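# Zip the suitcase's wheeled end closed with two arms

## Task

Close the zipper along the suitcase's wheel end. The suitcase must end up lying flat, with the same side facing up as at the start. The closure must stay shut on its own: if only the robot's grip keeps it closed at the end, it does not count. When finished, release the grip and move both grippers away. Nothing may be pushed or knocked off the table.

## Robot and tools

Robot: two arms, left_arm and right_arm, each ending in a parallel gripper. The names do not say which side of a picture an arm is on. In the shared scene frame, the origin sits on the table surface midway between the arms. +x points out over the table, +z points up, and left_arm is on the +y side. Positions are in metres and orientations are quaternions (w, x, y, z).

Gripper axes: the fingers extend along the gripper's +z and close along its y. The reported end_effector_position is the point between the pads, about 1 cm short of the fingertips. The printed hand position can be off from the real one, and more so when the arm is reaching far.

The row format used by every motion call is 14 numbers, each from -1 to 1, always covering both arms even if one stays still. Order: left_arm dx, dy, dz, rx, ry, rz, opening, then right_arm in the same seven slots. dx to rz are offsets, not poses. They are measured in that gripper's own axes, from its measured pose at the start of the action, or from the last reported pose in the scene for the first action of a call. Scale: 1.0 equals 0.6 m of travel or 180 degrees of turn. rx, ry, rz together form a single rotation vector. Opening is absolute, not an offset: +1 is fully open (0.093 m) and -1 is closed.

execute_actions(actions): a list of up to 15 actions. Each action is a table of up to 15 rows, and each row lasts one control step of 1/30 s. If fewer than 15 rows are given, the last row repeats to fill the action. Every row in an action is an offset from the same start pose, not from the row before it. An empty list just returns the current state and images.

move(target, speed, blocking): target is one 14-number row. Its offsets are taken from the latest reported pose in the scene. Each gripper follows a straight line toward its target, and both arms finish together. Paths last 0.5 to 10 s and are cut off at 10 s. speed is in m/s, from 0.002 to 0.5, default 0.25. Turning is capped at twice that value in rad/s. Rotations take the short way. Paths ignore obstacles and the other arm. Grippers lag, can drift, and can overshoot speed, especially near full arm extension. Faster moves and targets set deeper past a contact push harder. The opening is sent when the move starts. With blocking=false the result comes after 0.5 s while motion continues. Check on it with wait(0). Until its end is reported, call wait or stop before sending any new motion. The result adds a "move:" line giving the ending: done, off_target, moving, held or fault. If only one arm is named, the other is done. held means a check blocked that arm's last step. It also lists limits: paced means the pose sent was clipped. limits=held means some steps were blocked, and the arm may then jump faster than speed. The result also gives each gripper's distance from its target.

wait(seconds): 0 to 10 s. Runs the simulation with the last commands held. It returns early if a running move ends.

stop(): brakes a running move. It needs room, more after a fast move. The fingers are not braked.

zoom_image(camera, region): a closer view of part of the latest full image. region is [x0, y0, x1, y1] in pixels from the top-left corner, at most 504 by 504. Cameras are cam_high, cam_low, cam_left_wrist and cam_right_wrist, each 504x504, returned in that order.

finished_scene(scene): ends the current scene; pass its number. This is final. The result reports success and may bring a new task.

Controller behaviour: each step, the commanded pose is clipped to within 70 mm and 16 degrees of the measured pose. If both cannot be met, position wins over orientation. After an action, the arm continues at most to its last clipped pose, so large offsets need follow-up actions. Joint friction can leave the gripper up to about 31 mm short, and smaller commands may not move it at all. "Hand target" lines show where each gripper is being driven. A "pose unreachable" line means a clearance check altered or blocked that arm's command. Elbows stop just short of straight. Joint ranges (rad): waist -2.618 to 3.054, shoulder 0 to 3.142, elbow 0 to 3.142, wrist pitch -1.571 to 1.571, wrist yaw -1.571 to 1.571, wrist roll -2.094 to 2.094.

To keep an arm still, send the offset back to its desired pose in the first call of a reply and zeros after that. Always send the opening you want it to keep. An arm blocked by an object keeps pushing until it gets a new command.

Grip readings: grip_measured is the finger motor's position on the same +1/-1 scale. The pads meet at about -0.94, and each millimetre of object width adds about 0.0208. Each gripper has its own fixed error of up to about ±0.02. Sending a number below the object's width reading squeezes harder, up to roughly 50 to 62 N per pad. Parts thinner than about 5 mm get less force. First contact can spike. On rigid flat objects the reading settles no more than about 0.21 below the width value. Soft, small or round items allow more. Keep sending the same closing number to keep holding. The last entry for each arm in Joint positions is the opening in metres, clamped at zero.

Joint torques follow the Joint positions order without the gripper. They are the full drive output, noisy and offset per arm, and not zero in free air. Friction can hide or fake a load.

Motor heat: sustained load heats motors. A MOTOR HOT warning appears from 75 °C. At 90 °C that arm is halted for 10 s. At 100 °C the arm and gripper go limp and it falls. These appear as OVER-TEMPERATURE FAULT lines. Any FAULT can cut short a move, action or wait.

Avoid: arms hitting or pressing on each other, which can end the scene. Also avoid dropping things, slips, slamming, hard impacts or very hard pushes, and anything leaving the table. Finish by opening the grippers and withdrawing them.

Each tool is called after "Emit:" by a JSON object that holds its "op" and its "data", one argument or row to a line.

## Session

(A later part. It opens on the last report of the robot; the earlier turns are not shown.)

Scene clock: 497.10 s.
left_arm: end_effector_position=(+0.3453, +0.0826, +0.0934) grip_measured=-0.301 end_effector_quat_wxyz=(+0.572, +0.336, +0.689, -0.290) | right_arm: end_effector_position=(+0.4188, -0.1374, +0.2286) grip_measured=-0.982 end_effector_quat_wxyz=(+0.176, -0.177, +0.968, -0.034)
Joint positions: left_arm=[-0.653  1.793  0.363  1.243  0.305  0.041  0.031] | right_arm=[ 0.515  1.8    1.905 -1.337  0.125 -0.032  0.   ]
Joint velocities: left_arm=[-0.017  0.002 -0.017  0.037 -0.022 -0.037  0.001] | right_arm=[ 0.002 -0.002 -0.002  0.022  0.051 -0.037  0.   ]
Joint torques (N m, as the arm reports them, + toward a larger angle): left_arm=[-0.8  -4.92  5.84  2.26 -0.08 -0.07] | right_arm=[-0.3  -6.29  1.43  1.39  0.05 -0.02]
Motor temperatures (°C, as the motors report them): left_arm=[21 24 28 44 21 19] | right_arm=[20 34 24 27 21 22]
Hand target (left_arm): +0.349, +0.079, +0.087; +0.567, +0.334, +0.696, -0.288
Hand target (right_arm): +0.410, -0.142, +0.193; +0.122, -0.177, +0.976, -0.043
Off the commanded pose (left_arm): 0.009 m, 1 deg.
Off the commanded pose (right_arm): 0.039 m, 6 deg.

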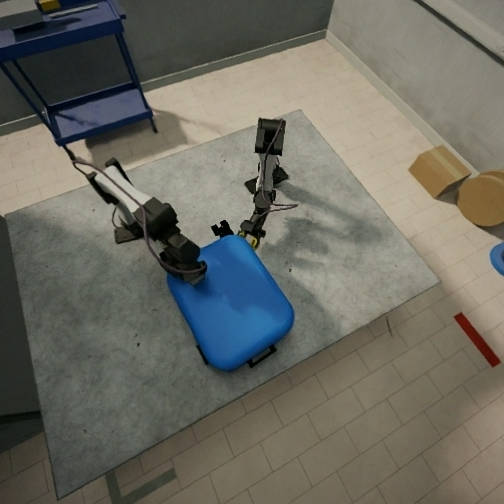

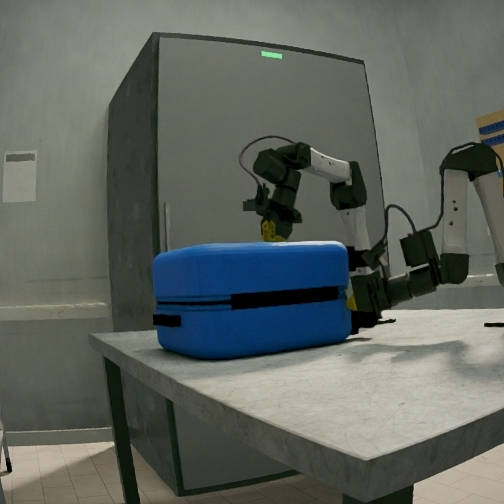

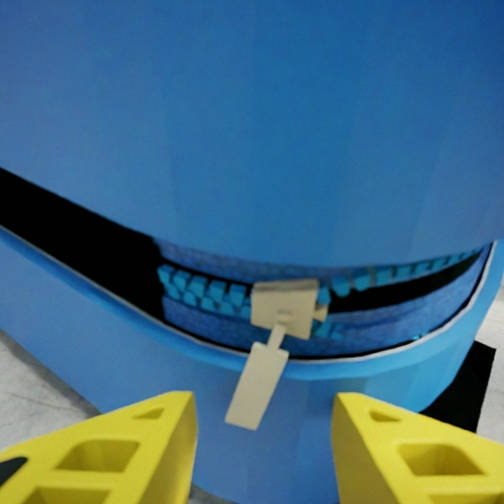

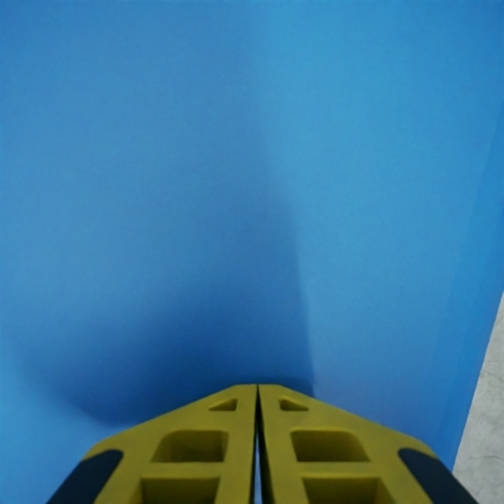

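Emit:
{"op": "execute_actions", "data": {
  "actions": [
    [[0,0,0.02,0,0,0,-0.3, 0.033,0.005,0.055,0,0.035,0,-1]],
    [[0,0,0.012,0,0,0,-0.6, 0.033,0.005,0.055,0,0.035,0,-1]]
  ]
}}

Scene clock: 516.90 s.
left_arm: end_effector_position=(+0.3428, +0.0781, +0.0935) grip_measured=-0.598 end_effector_quat_wxyz=(+0.569, +0.343, +0.686, -0.298) | right_arm: end_effector_position=(+0.4203, -0.1387, +0.2285) grip_measured=-0.982 end_effector_quat_wxyz=(+0.182, -0.172, +0.967, -0.038)
Joint positions: left_arm=[-0.66   1.799  0.37   1.243  0.319  0.04   0.016] | right_arm=[ 0.515  1.793  1.891 -1.32   0.136 -0.025  0.   ]
Joint velocities: left_arm=[-0.007  0.002  0.012  0.066  0.037  0.051  0.   ] | right_arm=[ 0.007 -0.007  0.002 -0.007 -0.037  0.007  0.   ]
Joint torques (N m, as the arm reports them, + toward a larger angle): left_arm=[-0.63 -5.88  6.05  2.25 -0.11 -0.02] | right_arm=[-0.43 -5.81  2.07  1.35  0.04  0.01]
Motor temperatures (°C, as the motors report them): left_arm=[21 24 29 44 21 19] | right_arm=[20 33 24 27 21 22]
Hand target (left_arm): +0.350, +0.076, +0.092; +0.572, +0.337, +0.689, -0.291
Hand target (right_arm): +0.412, -0.143, +0.193; +0.126, -0.173, +0.976, -0.046
Off the commanded pose (left_arm): 0.008 m, 1 deg.
Off the commanded pose (right_arm): 0.039 m, 7 deg.

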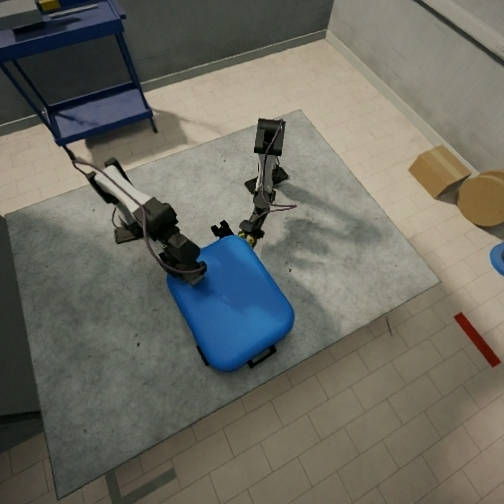

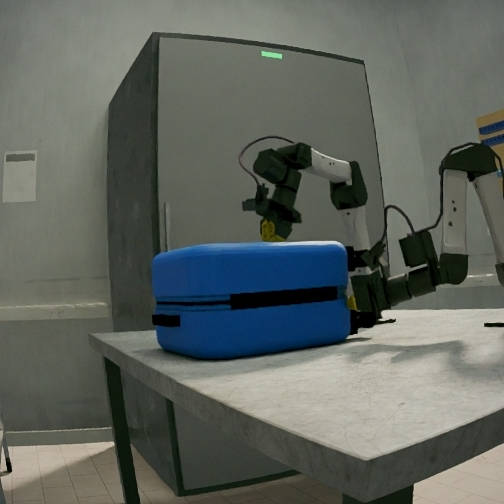

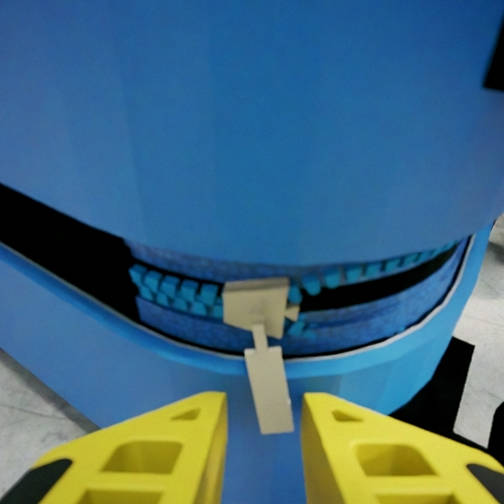

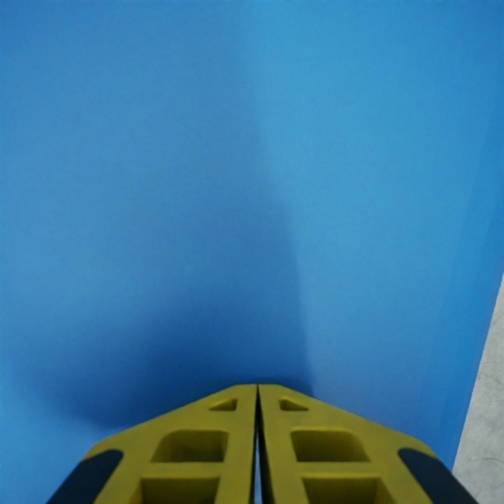

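The left finger nudged the tab, and it now sits between the fingers. I'll close gradually.

Emit:
{"op": "execute_actions", "data": {
  "actions": [
    [[0,0,0.01,0,0,0,-0.65, 0.033,0.005,0.055,0,0.035,0,-1],[0,0,0.01,0,0,0,-0.68, 0.033,0.005,0.055,0,0.035,0,-1],[0,0,0.01,0,0,0,-0.71, 0.033,0.005,0.055,0,0.035,0,-1],[0,0,0.01,0,0,0,-0.74, 0.033,0.005,0.055,0,0.035,0,-1],[0,0,0.01,0,0,0,-0.77, 0.033,0.005,0.055,0,0.035,0,-1],[0,0,0.01,0,0,0,-0.8, 0.033,0.005,0.055,0,0.035,0,-1],[0,0,0.01,0,0,0,-0.83, 0.033,0.005,0.055,0,0.035,0,-1],[0,0,0.01,0,0,0,-0.86, 0.033,0.005,0.055,0,0.035,0,-1],[0,0,0.01,0,0,0,-0.9, 0.033,0.005,0.055,0,0.035,0,-1]]
  ]
}}

Emit:
{"op": "zoom_image", "data": {
  "camera": "cam_left_wrist",
  "region": [140, 250, 400, 504]
}}

Scene clock: 524.33 s.
left_arm: end_effector_position=(+0.3419, +0.0776, +0.0932) grip_measured=-0.892 end_effector_quat_wxyz=(+0.568, +0.344, +0.685, -0.300) | right_arm: end_effector_position=(+0.4208, -0.1389, +0.2287) grip_measured=-0.982 end_effector_quat_wxyz=(+0.183, -0.170, +0.968, -0.038)
Joint positions: left_arm=[-0.66   1.799  0.37   1.242  0.325  0.04   0.002] | right_arm=[ 0.515  1.793  1.891 -1.319  0.138 -0.021  0.   ]
Joint velocities: left_arm=[-0.002 -0.007 -0.027  0.022  0.022 -0.007 -0.   ] | right_arm=[-0.002  0.002 -0.007  0.007  0.081 -0.022  0.   ]
Joint torques (N m, as the arm reports them, + toward a larger angle): left_arm=[-0.74 -6.15  5.65  2.17  0.06 -0.05] | right_arm=[-0.47 -6.06  1.76  1.4   0.05  0.03]
Motor temperatures (°C, as the motors report them): left_arm=[21 24 30 45 21 19] | right_arm=[20 33 23 27 21 22]
Hand target (left_arm): +0.346, +0.073, +0.092; +0.569, +0.343, +0.686, -0.298
Hand target (right_arm): +0.412, -0.143, +0.193; +0.128, -0.170, +0.976, -0.046
Off the commanded pose (left_arm): 0.006 m, 0 deg.
Off the commanded pose (right_arm): 0.039 m, 6 deg.

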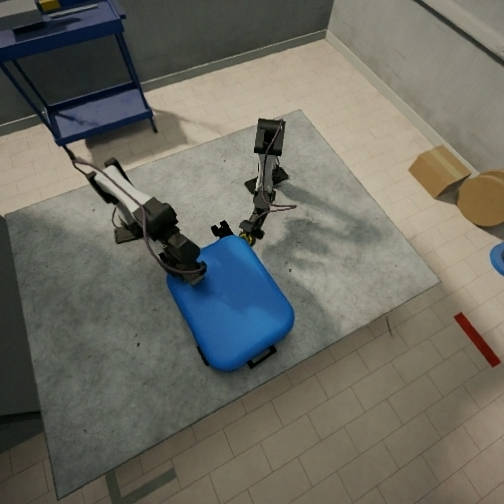

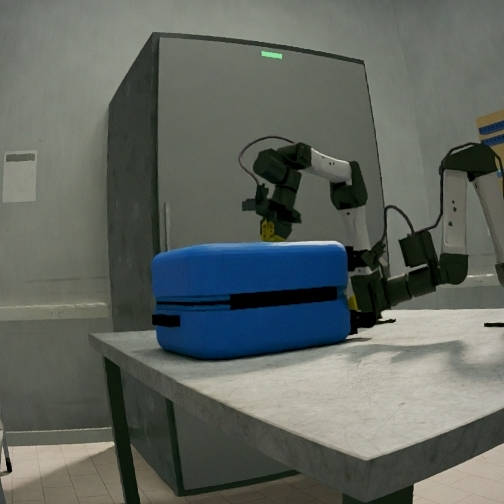

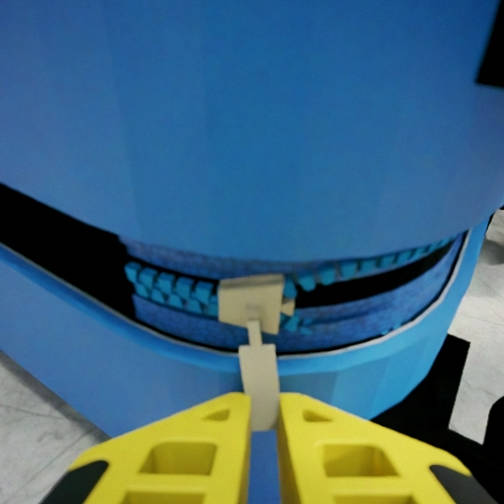

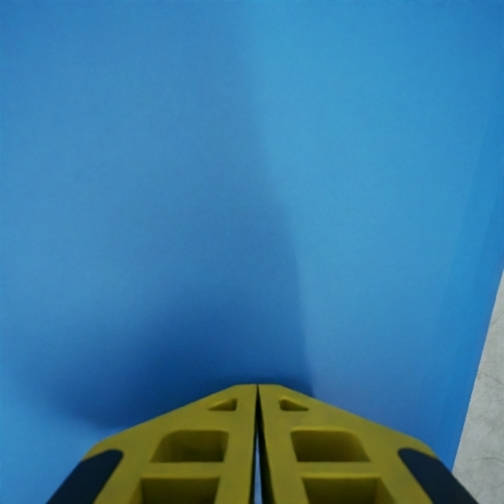

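Region (140, 250, 400, 504) of cam_left_wrist's 504x504 image, scaled by 1.938, with more detail than that image has; it fills the top 492 rows of this view, and the rest is white.

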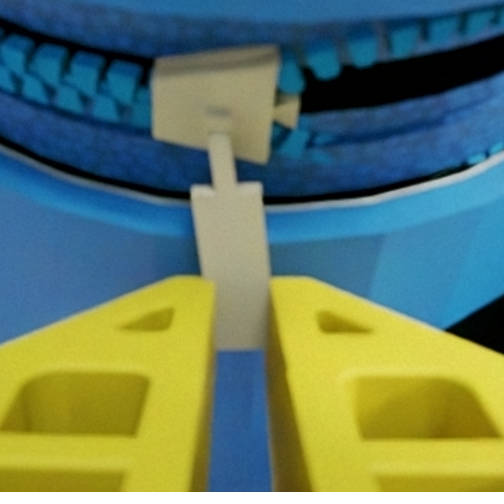

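Emit:
{"op": "execute_actions", "data": {
  "actions": [
    [[0,0,-0.01,0,0,0,-0.9, 0.033,0.005,0.055,0,0.035,0,-1],[0,0,-0.01,0,0,0,-0.9, 0.033,0.005,0.055,0,0.035,0,-1],[0,0,-0.01,0,0,0,-0.9, 0.033,0.005,0.055,0,0.035,0,-1],[-0.004,0,-0.018,0,0,0,-0.9, 0.033,0.005,0.055,0,0.035,0,-1],[-0.004,0,-0.018,0,0,0,-0.9, 0.033,0.005,0.055,0,0.035,0,-1],[-0.004,0,-0.018,0,0,0,-0.9, 0.033,0.005,0.055,0,0.035,0,-1],[-0.008,0,-0.026,0,0,0,-0.9, 0.033,0.005,0.055,0,0.035,0,-1]]
  ]
}}

Scene clock: 538.47 s.
left_arm: end_effector_position=(+0.3378, +0.0861, +0.0960) grip_measured=-0.892 end_effector_quat_wxyz=(+0.565, +0.341, +0.691, -0.296) | right_arm: end_effector_position=(+0.4208, -0.1390, +0.2287) grip_measured=-0.982 end_effector_quat_wxyz=(+0.183, -0.168, +0.968, -0.038)
Joint positions: left_arm=[-0.648  1.742  0.34   1.204  0.326  0.04   0.002] | right_arm=[ 0.515  1.793  1.891 -1.319  0.138 -0.017  0.   ]
Joint velocities: left_arm=[-0.002 -0.002 -0.007 -0.11  -0.066 -0.11  -0.   ] | right_arm=[ 0.007 -0.017 -0.007  0.066  0.007 -0.081  0.   ]
Joint torques (N m, as the arm reports them, + toward a larger angle): left_arm=[ 0.38 -9.74  2.72  2.29  0.3  -0.04] | right_arm=[-0.48 -6.06  1.77  1.41  0.06  0.01]
Motor temperatures (°C, as the motors report them): left_arm=[21 25 30 45 21 19] | right_arm=[20 33 23 27 21 22]
Hand target (left_arm): +0.334, +0.089, +0.101; +0.568, +0.344, +0.685, -0.299
Hand target (right_arm): +0.413, -0.143, +0.193; +0.129, -0.168, +0.976, -0.047
Off the commanded pose (left_arm): 0.007 m, 1 deg.
Off the commanded pose (right_arm): 0.039 m, 6 deg.

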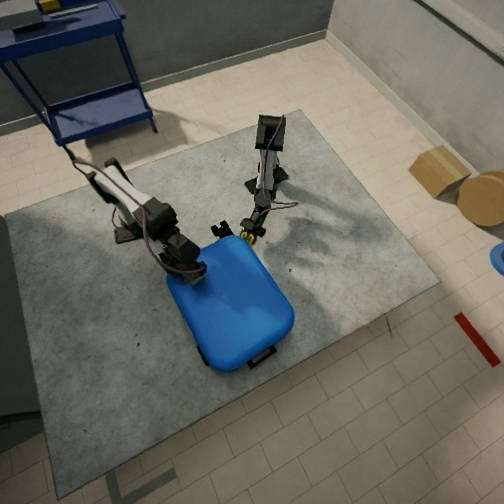

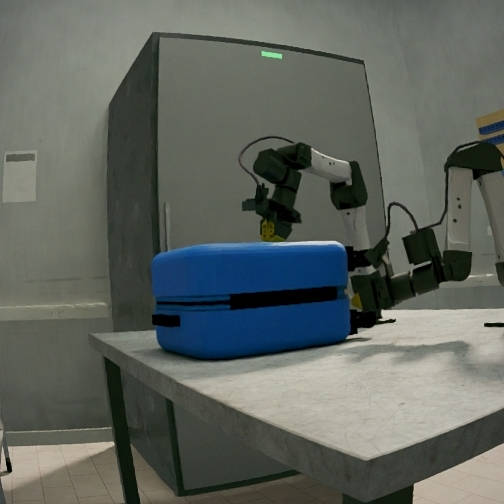

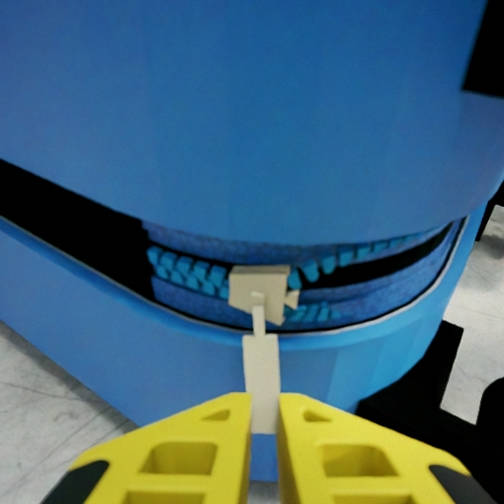

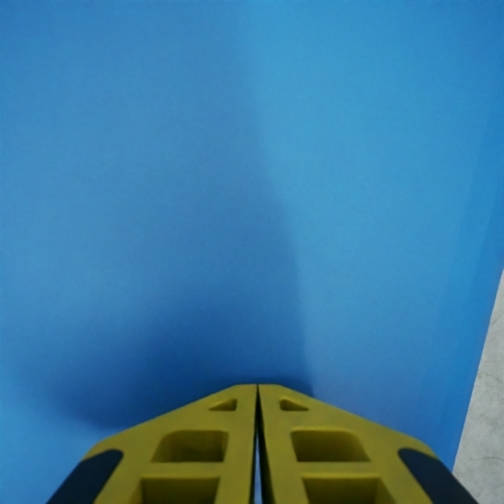

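Emit:
{"op": "execute_actions", "data": {
  "actions": [
    [[-0.01,0,-0.004,0,0,0,-0.9, 0.033,0.005,0.055,0,0.035,0,-1],[-0.01,0,-0.004,0,0,0,-0.9, 0.033,0.005,0.055,0,0.035,0,-1],[-0.01,0,-0.004,0,0,0,-0.9, 0.033,0.005,0.055,0,0.035,0,-1],[-0.02,0,-0.008,0,0,0,-0.9, 0.033,0.005,0.055,0,0.035,0,-1],[-0.02,0,-0.008,0,0,0,-0.9, 0.033,0.005,0.055,0,0.035,0,-1],[-0.02,0,-0.008,0,0,0,-0.9, 0.033,0.005,0.055,0,0.035,0,-1],[-0.03,0,-0.012,0,0,0,-0.9, 0.033,0.005,0.055,0,0.035,0,-1]]
  ]
}}

Scene clock: 547.13 s.
left_arm: end_effector_position=(+0.3339, +0.0896, +0.1014) grip_measured=-0.893 end_effector_quat_wxyz=(+0.551, +0.341, +0.703, -0.292) | right_arm: end_effector_position=(+0.4208, -0.1390, +0.2287) grip_measured=-0.982 end_effector_quat_wxyz=(+0.183, -0.167, +0.968, -0.038)
Joint positions: left_arm=[-0.648  1.645  0.34   1.069  0.321  0.04   0.002] | right_arm=[ 0.515  1.793  1.891 -1.319  0.138 -0.014  0.   ]
Joint velocities: left_arm=[-0.012 -0.012  0.017  0.022 -0.051  0.022  0.   ] | right_arm=[-0.007 -0.002 -0.012  0.037 -0.051  0.051  0.   ]
Joint torques (N m, as the arm reports them, + toward a larger angle): left_arm=[ 0.45 -9.38  5.4   2.25  0.23 -0.05] | right_arm=[-0.48 -6.05  1.77  1.41  0.06  0.  ]
Motor temperatures (°C, as the motors report them): left_arm=[21 26 29 45 22 19] | right_arm=[20 33 23 27 21 22]
Hand target (left_arm): +0.336, +0.089, +0.115; +0.565, +0.341, +0.691, -0.296
Hand target (right_arm): +0.413, -0.143, +0.193; +0.129, -0.166, +0.976, -0.046
Off the commanded pose (left_arm): 0.014 m, 2 deg.
Off the commanded pose (right_arm): 0.039 m, 6 deg.

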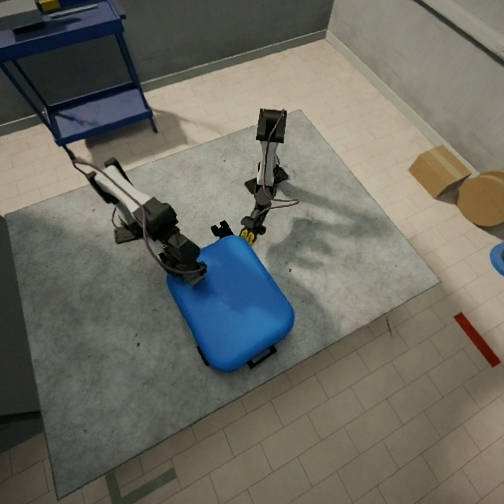

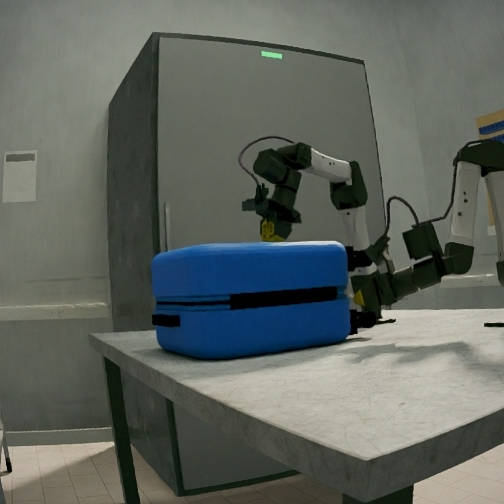

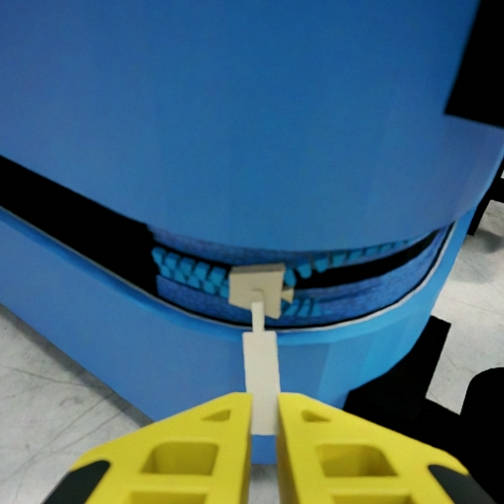

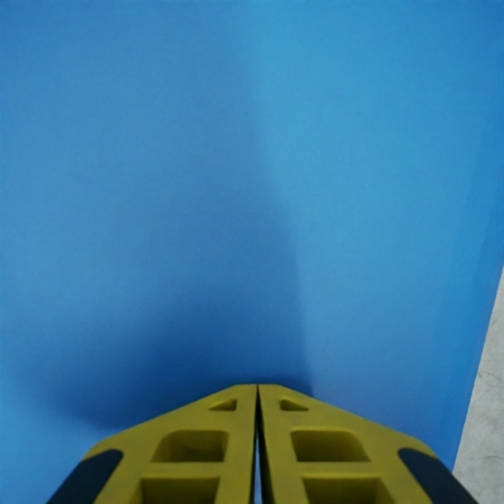

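Emit:
{"op": "execute_actions", "data": {
  "actions": [
    [[-0.012,0,-0.003,0,-0.012,0,-0.9, 0.033,0.005,0.055,0,0.035,0,-1],[-0.012,0,-0.003,0,-0.012,0,-0.9, 0.033,0.005,0.055,0,0.035,0,-1],[-0.012,0,-0.003,0,-0.012,0,-0.9, 0.033,0.005,0.055,0,0.035,0,-1],[-0.024,0,-0.006,0,-0.024,0,-0.9, 0.033,0.005,0.055,0,0.035,0,-1],[-0.024,0,-0.006,0,-0.024,0,-0.9, 0.033,0.005,0.055,0,0.035,0,-1],[-0.024,0,-0.006,0,-0.024,0,-0.9, 0.033,0.005,0.055,0,0.035,0,-1],[-0.033,0,-0.01,0,-0.035,0,-0.9, 0.033,0.005,0.055,0,0.035,0,-1]]
  ]
}}

Scene clock: 555.67 s.
left_arm: end_effector_position=(+0.3367, +0.0878, +0.1297) grip_measured=-0.899 end_effector_quat_wxyz=(+0.595, +0.327, +0.667, -0.307) | right_arm: end_effector_position=(+0.4208, -0.1390, +0.2287) grip_measured=-0.982 end_effector_quat_wxyz=(+0.183, -0.165, +0.968, -0.037)
Joint positions: left_arm=[-0.648  1.644  0.332  1.202  0.321  0.015  0.002] | right_arm=[ 0.515  1.793  1.891 -1.319  0.138 -0.01   0.   ]
Joint velocities: left_arm=[ 0.002 -0.012 -0.002  0.081 -0.095 -0.081 -0.001] | right_arm=[ 0.002  0.002  0.002  0.007 -0.022  0.066  0.   ]
Joint torques (N m, as the arm reports them, + toward a larger angle): left_arm=[ 0.15 -5.67  3.33  2.27  0.21 -0.08] | right_arm=[-0.45 -6.03  1.73  1.41  0.06  0.01]
Motor temperatures (°C, as the motors report them): left_arm=[21 27 29 45 22 19] | right_arm=[20 33 23 27 21 22]
Hand target (left_arm): +0.333, +0.091, +0.122; +0.588, +0.326, +0.672, -0.310
Hand target (right_arm): +0.413, -0.143, +0.193; +0.129, -0.165, +0.977, -0.046
Off the commanded pose (left_arm): 0.009 m, 1 deg.
Off the commanded pose (right_arm): 0.039 m, 6 deg.

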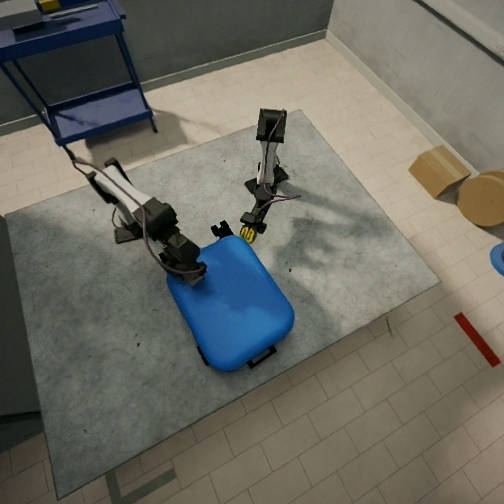

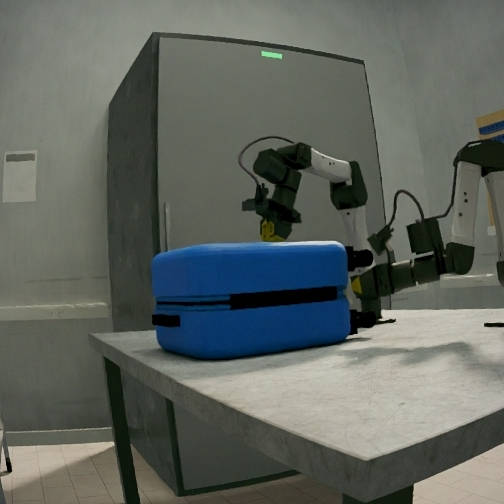

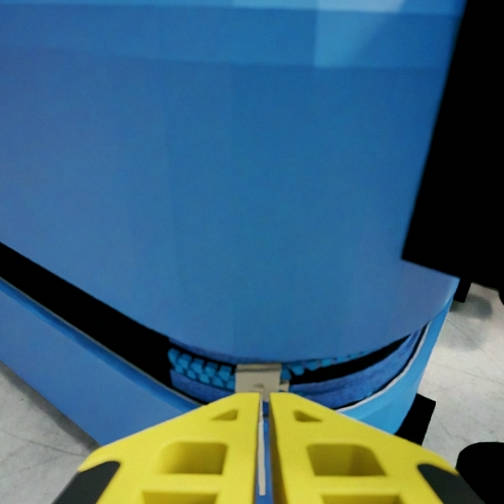

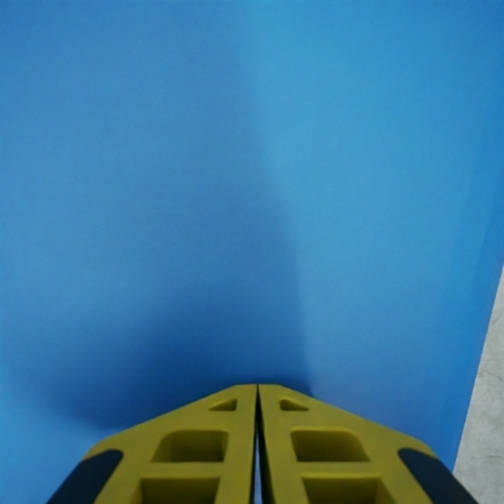

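Emit:
{"op": "execute_actions", "data": {
  "actions": [
    [[0.035,0,0,0,0.015,0,-0.5, 0.033,0.005,0.055,0,0.035,0,-1],[0.035,0,0,0,0.015,0,-0.5, 0.033,0.005,0.055,0,0.035,0,-1],[0.035,0,0,0,0.015,0,-0.5, 0.033,0.005,0.055,0,0.035,0,-1],[0.035,0,0,0,0.015,0,-0.5, 0.033,0.005,0.055,0,0.035,0,-1],[0.072,0,0,0,0.03,0,-0.5, 0.033,0.005,0.055,0,0.035,0,-1]]
  ]
}}

Scene clock: 565.30 s.
left_arm: end_effector_position=(+0.3358, +0.0884, +0.0981) grip_measured=-0.501 end_effector_quat_wxyz=(+0.572, +0.338, +0.687, -0.296) | right_arm: end_effector_position=(+0.4208, -0.1390, +0.2287) grip_measured=-0.982 end_effector_quat_wxyz=(+0.183, -0.163, +0.969, -0.037)
Joint positions: left_arm=[-0.648  1.743  0.323  1.239  0.321  0.038  0.021] | right_arm=[ 0.515  1.793  1.891 -1.319  0.138 -0.007  0.   ]
Joint velocities: left_arm=[ 0.007 -0.007 -0.002  0.037  0.022 -0.037  0.001] | right_arm=[-0.022  0.002 -0.017  0.051 -0.051 -0.037  0.   ]
Joint torques (N m, as the arm reports them, + toward a larger angle): left_arm=[ 0.   -5.1   3.19  2.28  0.09  0.04] | right_arm=[-0.48 -6.02  1.76  1.41  0.06  0.01]
Motor temperatures (°C, as the motors report them): left_arm=[21 26 29 46 21 19] | right_arm=[20 33 23 27 21 22]
Hand target (left_arm): +0.333, +0.091, +0.087; +0.562, +0.341, +0.695, -0.291
Hand target (right_arm): +0.413, -0.143, +0.193; +0.129, -0.163, +0.977, -0.046
Off the commanded pose (left_arm): 0.012 m, 2 deg.
Off the commanded pose (right_arm): 0.039 m, 6 deg.

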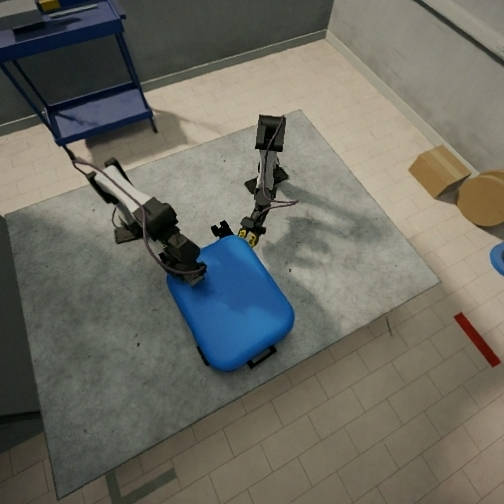

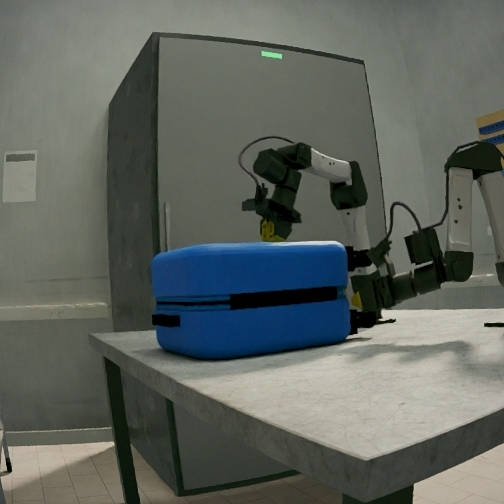

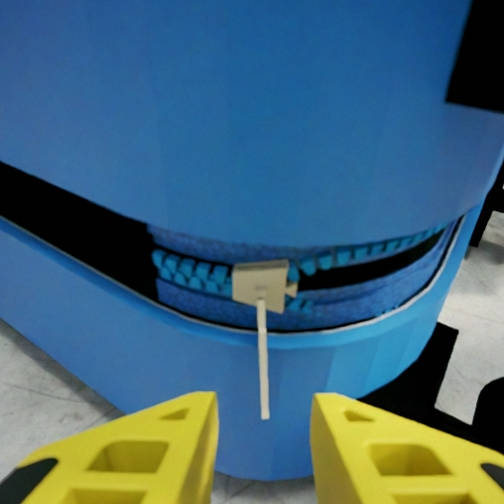

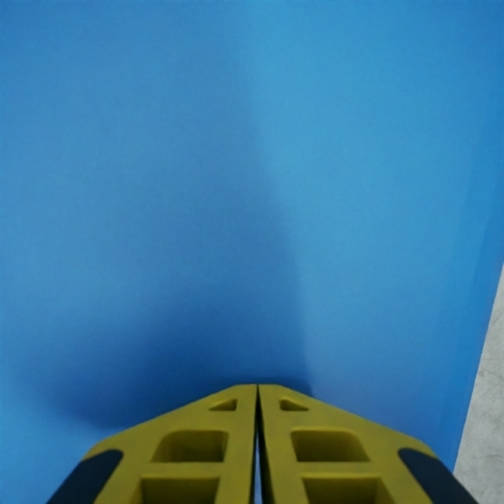

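Emit:
{"op": "execute_actions", "data": {
  "actions": [
    [[0,0,0.01,0,0,0,-0.5, 0.033,0.005,0.055,0,0.035,0,-1],[0,0,0.01,0,0,0,-0.5, 0.033,0.005,0.055,0,0.035,0,-1],[0,0,0.01,0,0,0,-0.5, 0.033,0.005,0.055,0,0.035,0,-1],[0,0,0.02,0,0,0,-0.5, 0.033,0.005,0.055,0,0.035,0,-1],[0,0,0.02,0,0,0,-0.5, 0.033,0.005,0.055,0,0.035,0,-1],[0,0,0.02,0,0,0,-0.5, 0.033,0.005,0.055,0,0.035,0,-1],[0,0,0.028,0,0,0,-0.5, 0.033,0.005,0.055,0,0.035,0,-1]]
  ]
}}

Scene clock: 571.17 s.
left_arm: end_effector_position=(+0.3434, +0.0782, +0.1022) grip_measured=-0.501 end_effector_quat_wxyz=(+0.578, +0.340, +0.679, -0.297) | right_arm: end_effector_position=(+0.4208, -0.1390, +0.2287) grip_measured=-0.982 end_effector_quat_wxyz=(+0.183, -0.161, +0.969, -0.037)
Joint positions: left_arm=[-0.661  1.775  0.369  1.242  0.313  0.04   0.021] | right_arm=[ 0.515  1.793  1.891 -1.319  0.138 -0.003  0.   ]
Joint velocities: left_arm=[-0.007  0.007  0.007 -0.007 -0.037  0.022  0.001] | right_arm=[-0.007 -0.012 -0.012 -0.066 -0.022 -0.051  0.   ]
Joint torques (N m, as the arm reports them, + toward a larger angle): left_arm=[-0.83 -5.72  5.18  2.17  0.07 -0.06] | right_arm=[-0.48 -6.02  1.76  1.41  0.04  0.02]
Motor temperatures (°C, as the motors report them): left_arm=[21 26 28 46 21 19] | right_arm=[20 33 23 27 21 22]
Hand target (left_arm): +0.346, +0.075, +0.095; +0.572, +0.338, +0.687, -0.296
Hand target (right_arm): +0.413, -0.143, +0.193; +0.129, -0.161, +0.977, -0.045
Off the commanded pose (left_arm): 0.008 m, 1 deg.
Off the commanded pose (right_arm): 0.039 m, 6 deg.

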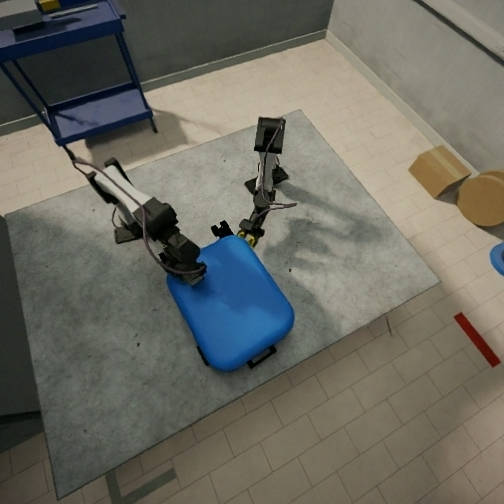

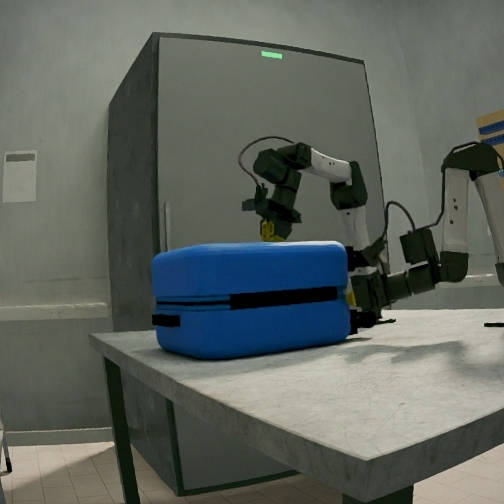

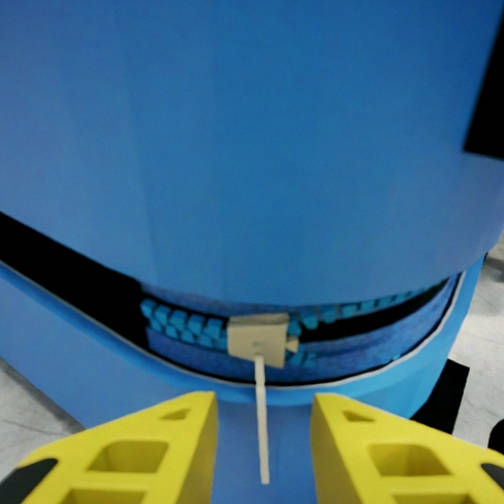

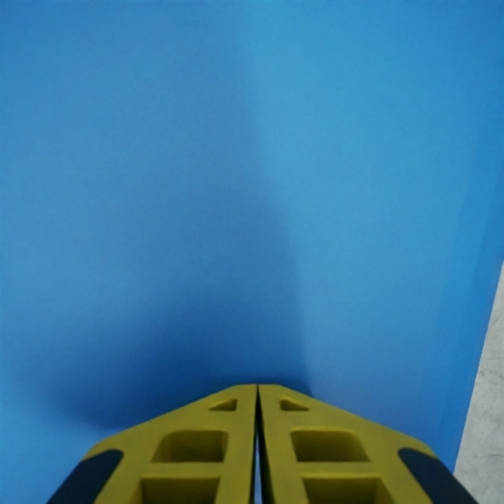

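Emit:
{"op": "execute_actions", "data": {
  "actions": [
    [[0,0,0,0,0,0,-0.6, 0.033,0.005,0.055,0,0.035,0,-1],[0,0,0,0,0,0,-0.65, 0.033,0.005,0.055,0,0.035,0,-1],[0,0,0,0,0,0,-0.7, 0.033,0.005,0.055,0,0.035,0,-1],[0,0,0,0,0,0,-0.75, 0.033,0.005,0.055,0,0.035,0,-1],[0,0,0,0,0,0,-0.8, 0.033,0.005,0.055,0,0.035,0,-1],[0,0,0,0,0,0,-0.85, 0.033,0.005,0.055,0,0.035,0,-1],[0,0,0,0,0,0,-0.9, 0.033,0.005,0.055,0,0.035,0,-1],[0,0,0,0,0,0,-0.95, 0.033,0.005,0.055,0,0.035,0,-1],[0,0,0,0,0,0,-1, 0.033,0.005,0.055,0,0.035,0,-1]]
  ]
}}

Emit:
{"op": "zoom_image", "data": {
  "camera": "cam_left_wrist",
  "region": [140, 280, 400, 504]
}}

Scene clock: 578.90 s.
left_arm: end_effector_position=(+0.3436, +0.0785, +0.1023) grip_measured=-0.992 end_effector_quat_wxyz=(+0.578, +0.340, +0.679, -0.298) | right_arm: end_effector_position=(+0.4208, -0.1390, +0.2287) grip_measured=-0.982 end_effector_quat_wxyz=(+0.183, -0.160, +0.969, -0.037)
Joint positions: left_arm=[-0.659  1.775  0.369  1.242  0.317  0.039  0.   ] | right_arm=[ 0.515  1.793  1.891 -1.319  0.138  0.001  0.   ]
Joint velocities: left_arm=[-0.012  0.002 -0.017 -0.037 -0.066  0.022  0.   ] | right_arm=[-0.002 -0.007  0.007 -0.066 -0.066 -0.007  0.   ]
Joint torques (N m, as the arm reports them, + toward a larger angle): left_arm=[-0.14 -7.75  4.3   2.23  0.04 -0.03] | right_arm=[-0.49 -6.01  1.74  1.41  0.04  0.01]
Motor temperatures (°C, as the motors report them): left_arm=[21 26 29 46 21 19] | right_arm=[20 33 23 27 21 22]
Hand target (left_arm): +0.343, +0.078, +0.102; +0.578, +0.340, +0.679, -0.298
Hand target (right_arm): +0.413, -0.143, +0.193; +0.129, -0.159, +0.978, -0.045
Off the commanded pose (left_arm): 0.000 m, 0 deg.
Off the commanded pose (right_arm): 0.039 m, 6 deg.

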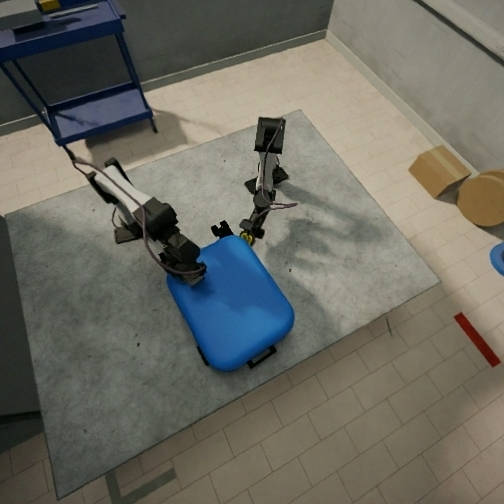

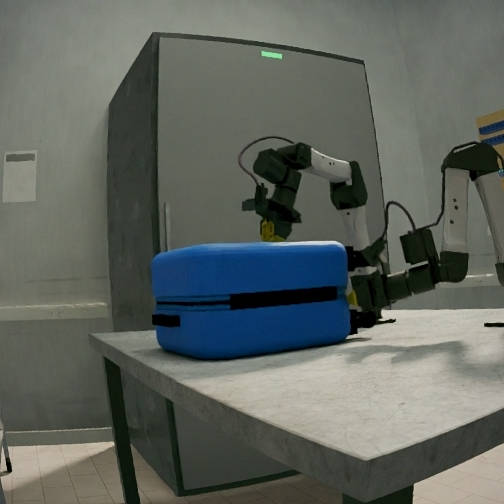

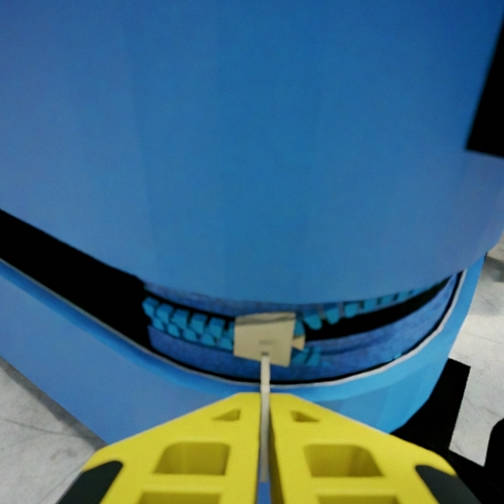

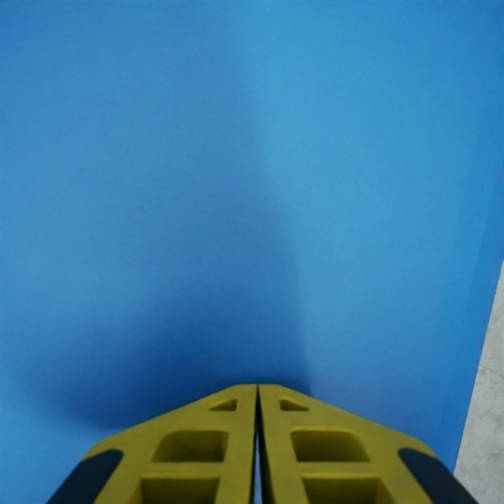

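Region (140, 280, 400, 504) of cam_left_wrist's 504x504 image, scaled by 1.938, with more detail than that image has; it fills the top 434 rows of this view, and the rest is white.

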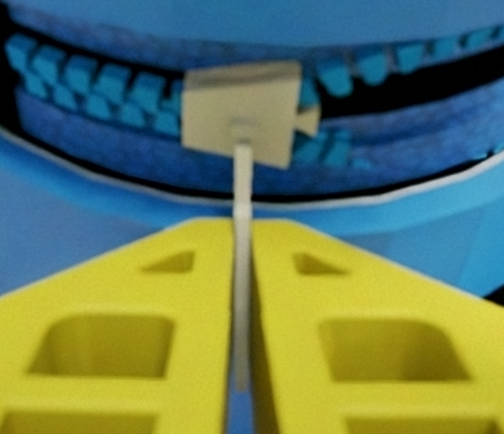

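Emit:
{"op": "execute_actions", "data": {
  "actions": [
    [[0,-0.008,-0.006,-0.015,0,0,-1, 0.033,0.005,0.055,0,0.035,0,-1],[0,-0.008,-0.006,-0.015,0,0,-1, 0.033,0.005,0.055,0,0.035,0,-1],[0,-0.008,-0.006,-0.015,0,0,-1, 0.033,0.005,0.055,0,0.035,0,-1],[0,-0.016,-0.008,-0.03,0,0,-1, 0.033,0.005,0.055,0,0.035,0,-1],[0,-0.016,-0.008,-0.03,0,0,-1, 0.033,0.005,0.055,0,0.035,0,-1],[0,-0.016,-0.008,-0.03,0,0,-1, 0.033,0.005,0.055,0,0.035,0,-1],[0,-0.024,-0.008,-0.045,0,0,-1, 0.033,0.005,0.055,0,0.035,0,-1],[0,-0.024,-0.008,-0.045,0,0,-1, 0.033,0.005,0.055,0,0.035,0,-1],[0,-0.024,-0.008,-0.045,0,0,-1, 0.033,0.005,0.055,0,0.035,0,-1],[0,-0.03,-0.008,-0.06,0,0,-1, 0.033,0.005,0.055,0,0.035,0,-1]]
  ]
}}

Scene clock: 588.10 s.
left_arm: end_effector_position=(+0.3339, +0.0709, +0.1022) grip_measured=-0.992 end_effector_quat_wxyz=(+0.607, +0.285, +0.704, -0.234) | right_arm: end_effector_position=(+0.4208, -0.1392, +0.2287) grip_measured=-0.982 end_effector_quat_wxyz=(+0.183, -0.158, +0.970, -0.037)
Joint positions: left_arm=[-0.837  1.76   0.342  1.263 -0.044  0.01   0.   ] | right_arm=[ 0.515  1.793  1.891 -1.319  0.139  0.004  0.   ]
Joint velocities: left_arm=[-0.105  0.002  0.017  0.051 -0.242 -0.037  0.   ] | right_arm=[-0.012  0.007  0.012 -0.066 -0.081 -0.022  0.   ]
Joint torques (N m, as the arm reports them, + toward a larger angle): left_arm=[-1.   -8.94  2.8   2.32  0.25 -0.05] | right_arm=[-0.48 -6.01  1.8   1.41  0.03  0.02]
Motor temperatures (°C, as the motors report them): left_arm=[21 26 29 46 21 19] | right_arm=[20 33 23 27 21 22]
Hand target (left_arm): +0.327, +0.071, +0.103; +0.607, +0.284, +0.704, -0.234
Hand target (right_arm): +0.413, -0.143, +0.193; +0.129, -0.158, +0.978, -0.045
Off the commanded pose (left_arm): 0.008 m, 0 deg.
Off the commanded pose (right_arm): 0.039 m, 6 deg.

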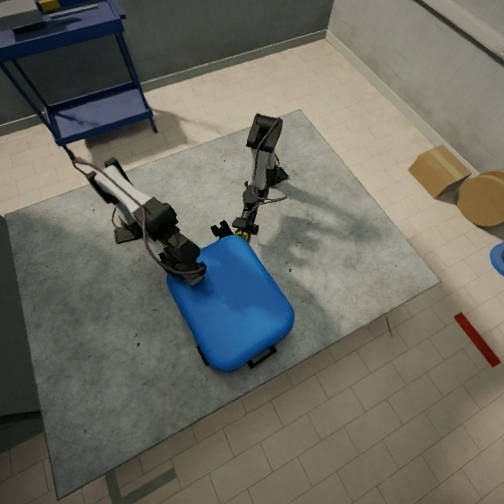

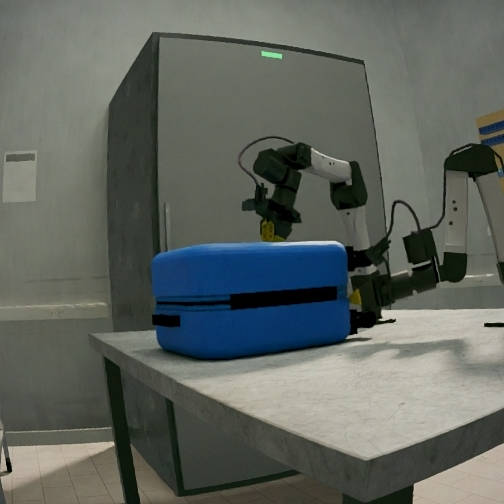

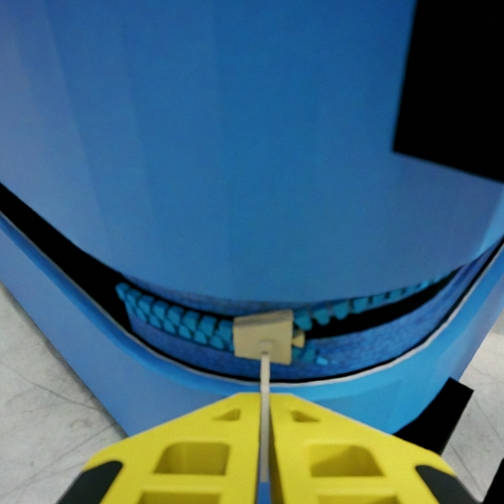

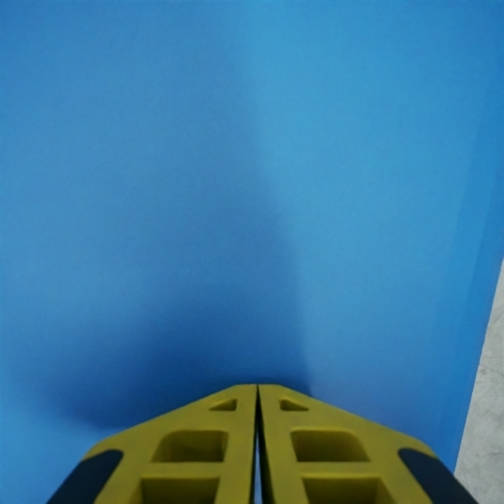

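Emit:
{"op": "execute_actions", "data": {
  "actions": [
    [[0,-0.012,-0.006,-0.02,0,0,-1, 0.033,0.005,0.055,0,0.035,0,-1],[0,-0.012,-0.006,-0.02,0,0,-1, 0.033,0.005,0.055,0,0.035,0,-1],[0,-0.012,-0.006,-0.02,0,0,-1, 0.033,0.005,0.055,0,0.035,0,-1],[0,-0.018,-0.006,-0.04,0,0,-1, 0.033,0.005,0.055,0,0.035,0,-1],[0,-0.018,-0.006,-0.04,0,0,-1, 0.033,0.005,0.055,0,0.035,0,-1],[0,-0.018,-0.006,-0.04,0,0,-1, 0.033,0.005,0.055,0,0.035,0,-1],[0,-0.025,-0.006,-0.055,0,0,-1, 0.033,0.005,0.055,0,0.035,0,-1],[0,-0.025,-0.006,-0.055,0,0,-1, 0.033,0.005,0.055,0,0.035,0,-1],[0,-0.025,-0.006,-0.055,0,0,-1, 0.033,0.005,0.055,0,0.035,0,-1],[0,-0.032,-0.006,-0.07,0,0,-1, 0.033,0.005,0.055,0,0.035,0,-1]],
    [[0,-0.012,-0.006,-0.02,0,0,-1, 0.033,0.005,0.055,0,0.035,0,-1],[0,-0.012,-0.006,-0.02,0,0,-1, 0.033,0.005,0.055,0,0.035,0,-1],[0,-0.012,-0.006,-0.02,0,0,-1, 0.033,0.005,0.055,0,0.035,0,-1],[0,-0.018,-0.006,-0.04,0,0,-1, 0.033,0.005,0.055,0,0.035,0,-1],[0,-0.018,-0.006,-0.04,0,0,-1, 0.033,0.005,0.055,0,0.035,0,-1],[0,-0.018,-0.006,-0.04,0,0,-1, 0.033,0.005,0.055,0,0.035,0,-1],[0,-0.025,-0.006,-0.055,0,0,-1, 0.033,0.005,0.055,0,0.035,0,-1],[0,-0.025,-0.006,-0.055,0,0,-1, 0.033,0.005,0.055,0,0.035,0,-1],[0,-0.025,-0.006,-0.055,0,0,-1, 0.033,0.005,0.055,0,0.035,0,-1],[0,-0.032,-0.006,-0.07,0,0,-1, 0.033,0.005,0.055,0,0.035,0,-1]]
  ]
}}

Scene clock: 602.27 s.
left_arm: end_effector_position=(+0.3043, +0.0493, +0.1016) grip_measured=-0.992 end_effector_quat_wxyz=(+0.647, +0.161, +0.739, -0.098) | right_arm: end_effector_position=(+0.4235, -0.1435, +0.2287) grip_measured=-0.982 end_effector_quat_wxyz=(+0.188, -0.151, +0.969, -0.049)
Joint positions: left_arm=[-1.213  1.828  0.46   1.161 -0.798 -0.085  0.   ] | right_arm=[ 0.514  1.793  1.887 -1.31   0.167  0.011  0.   ]
Joint velocities: left_arm=[-0.032  0.032  0.081 -0.037 -0.212 -0.212  0.   ] | right_arm=[ 0.007 -0.002 -0.017 -0.037  0.037  0.081  0.   ]
Joint torques (N m, as the arm reports them, + toward a larger angle): left_arm=[-0.91 -6.87  5.52  2.09 -0.16  0.1 ] | right_arm=[-0.43 -5.95  2.23  1.29 -0.22  0.05]
Motor temperatures (°C, as the motors report them): left_arm=[21 28 28 46 21 19] | right_arm=[20 32 23 27 21 22]
Hand target (left_arm): +0.305, +0.048, +0.101; +0.650, +0.155, +0.739, -0.083
Hand target (right_arm): +0.413, -0.144, +0.193; +0.130, -0.153, +0.979, -0.047
Off the commanded pose (left_arm): 0.002 m, 2 deg.
Off the commanded pose (right_arm): 0.039 m, 7 deg.

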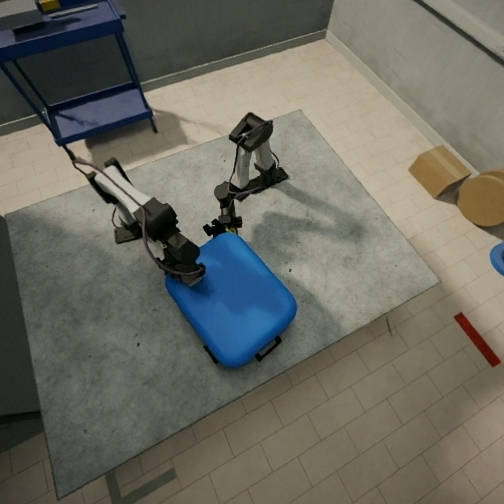

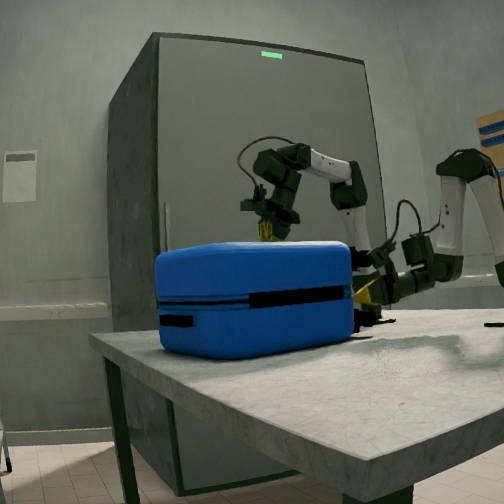

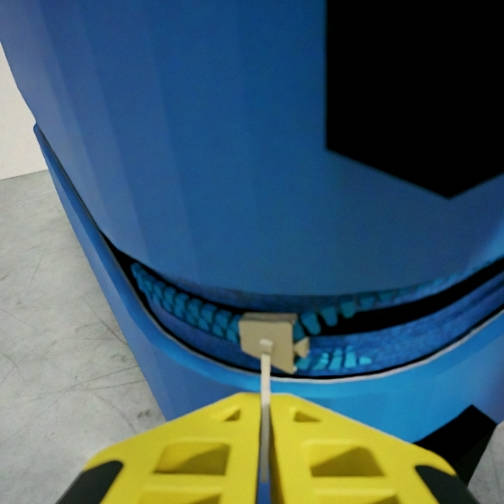

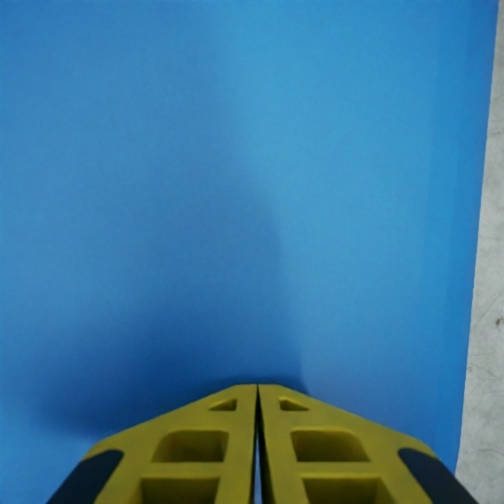

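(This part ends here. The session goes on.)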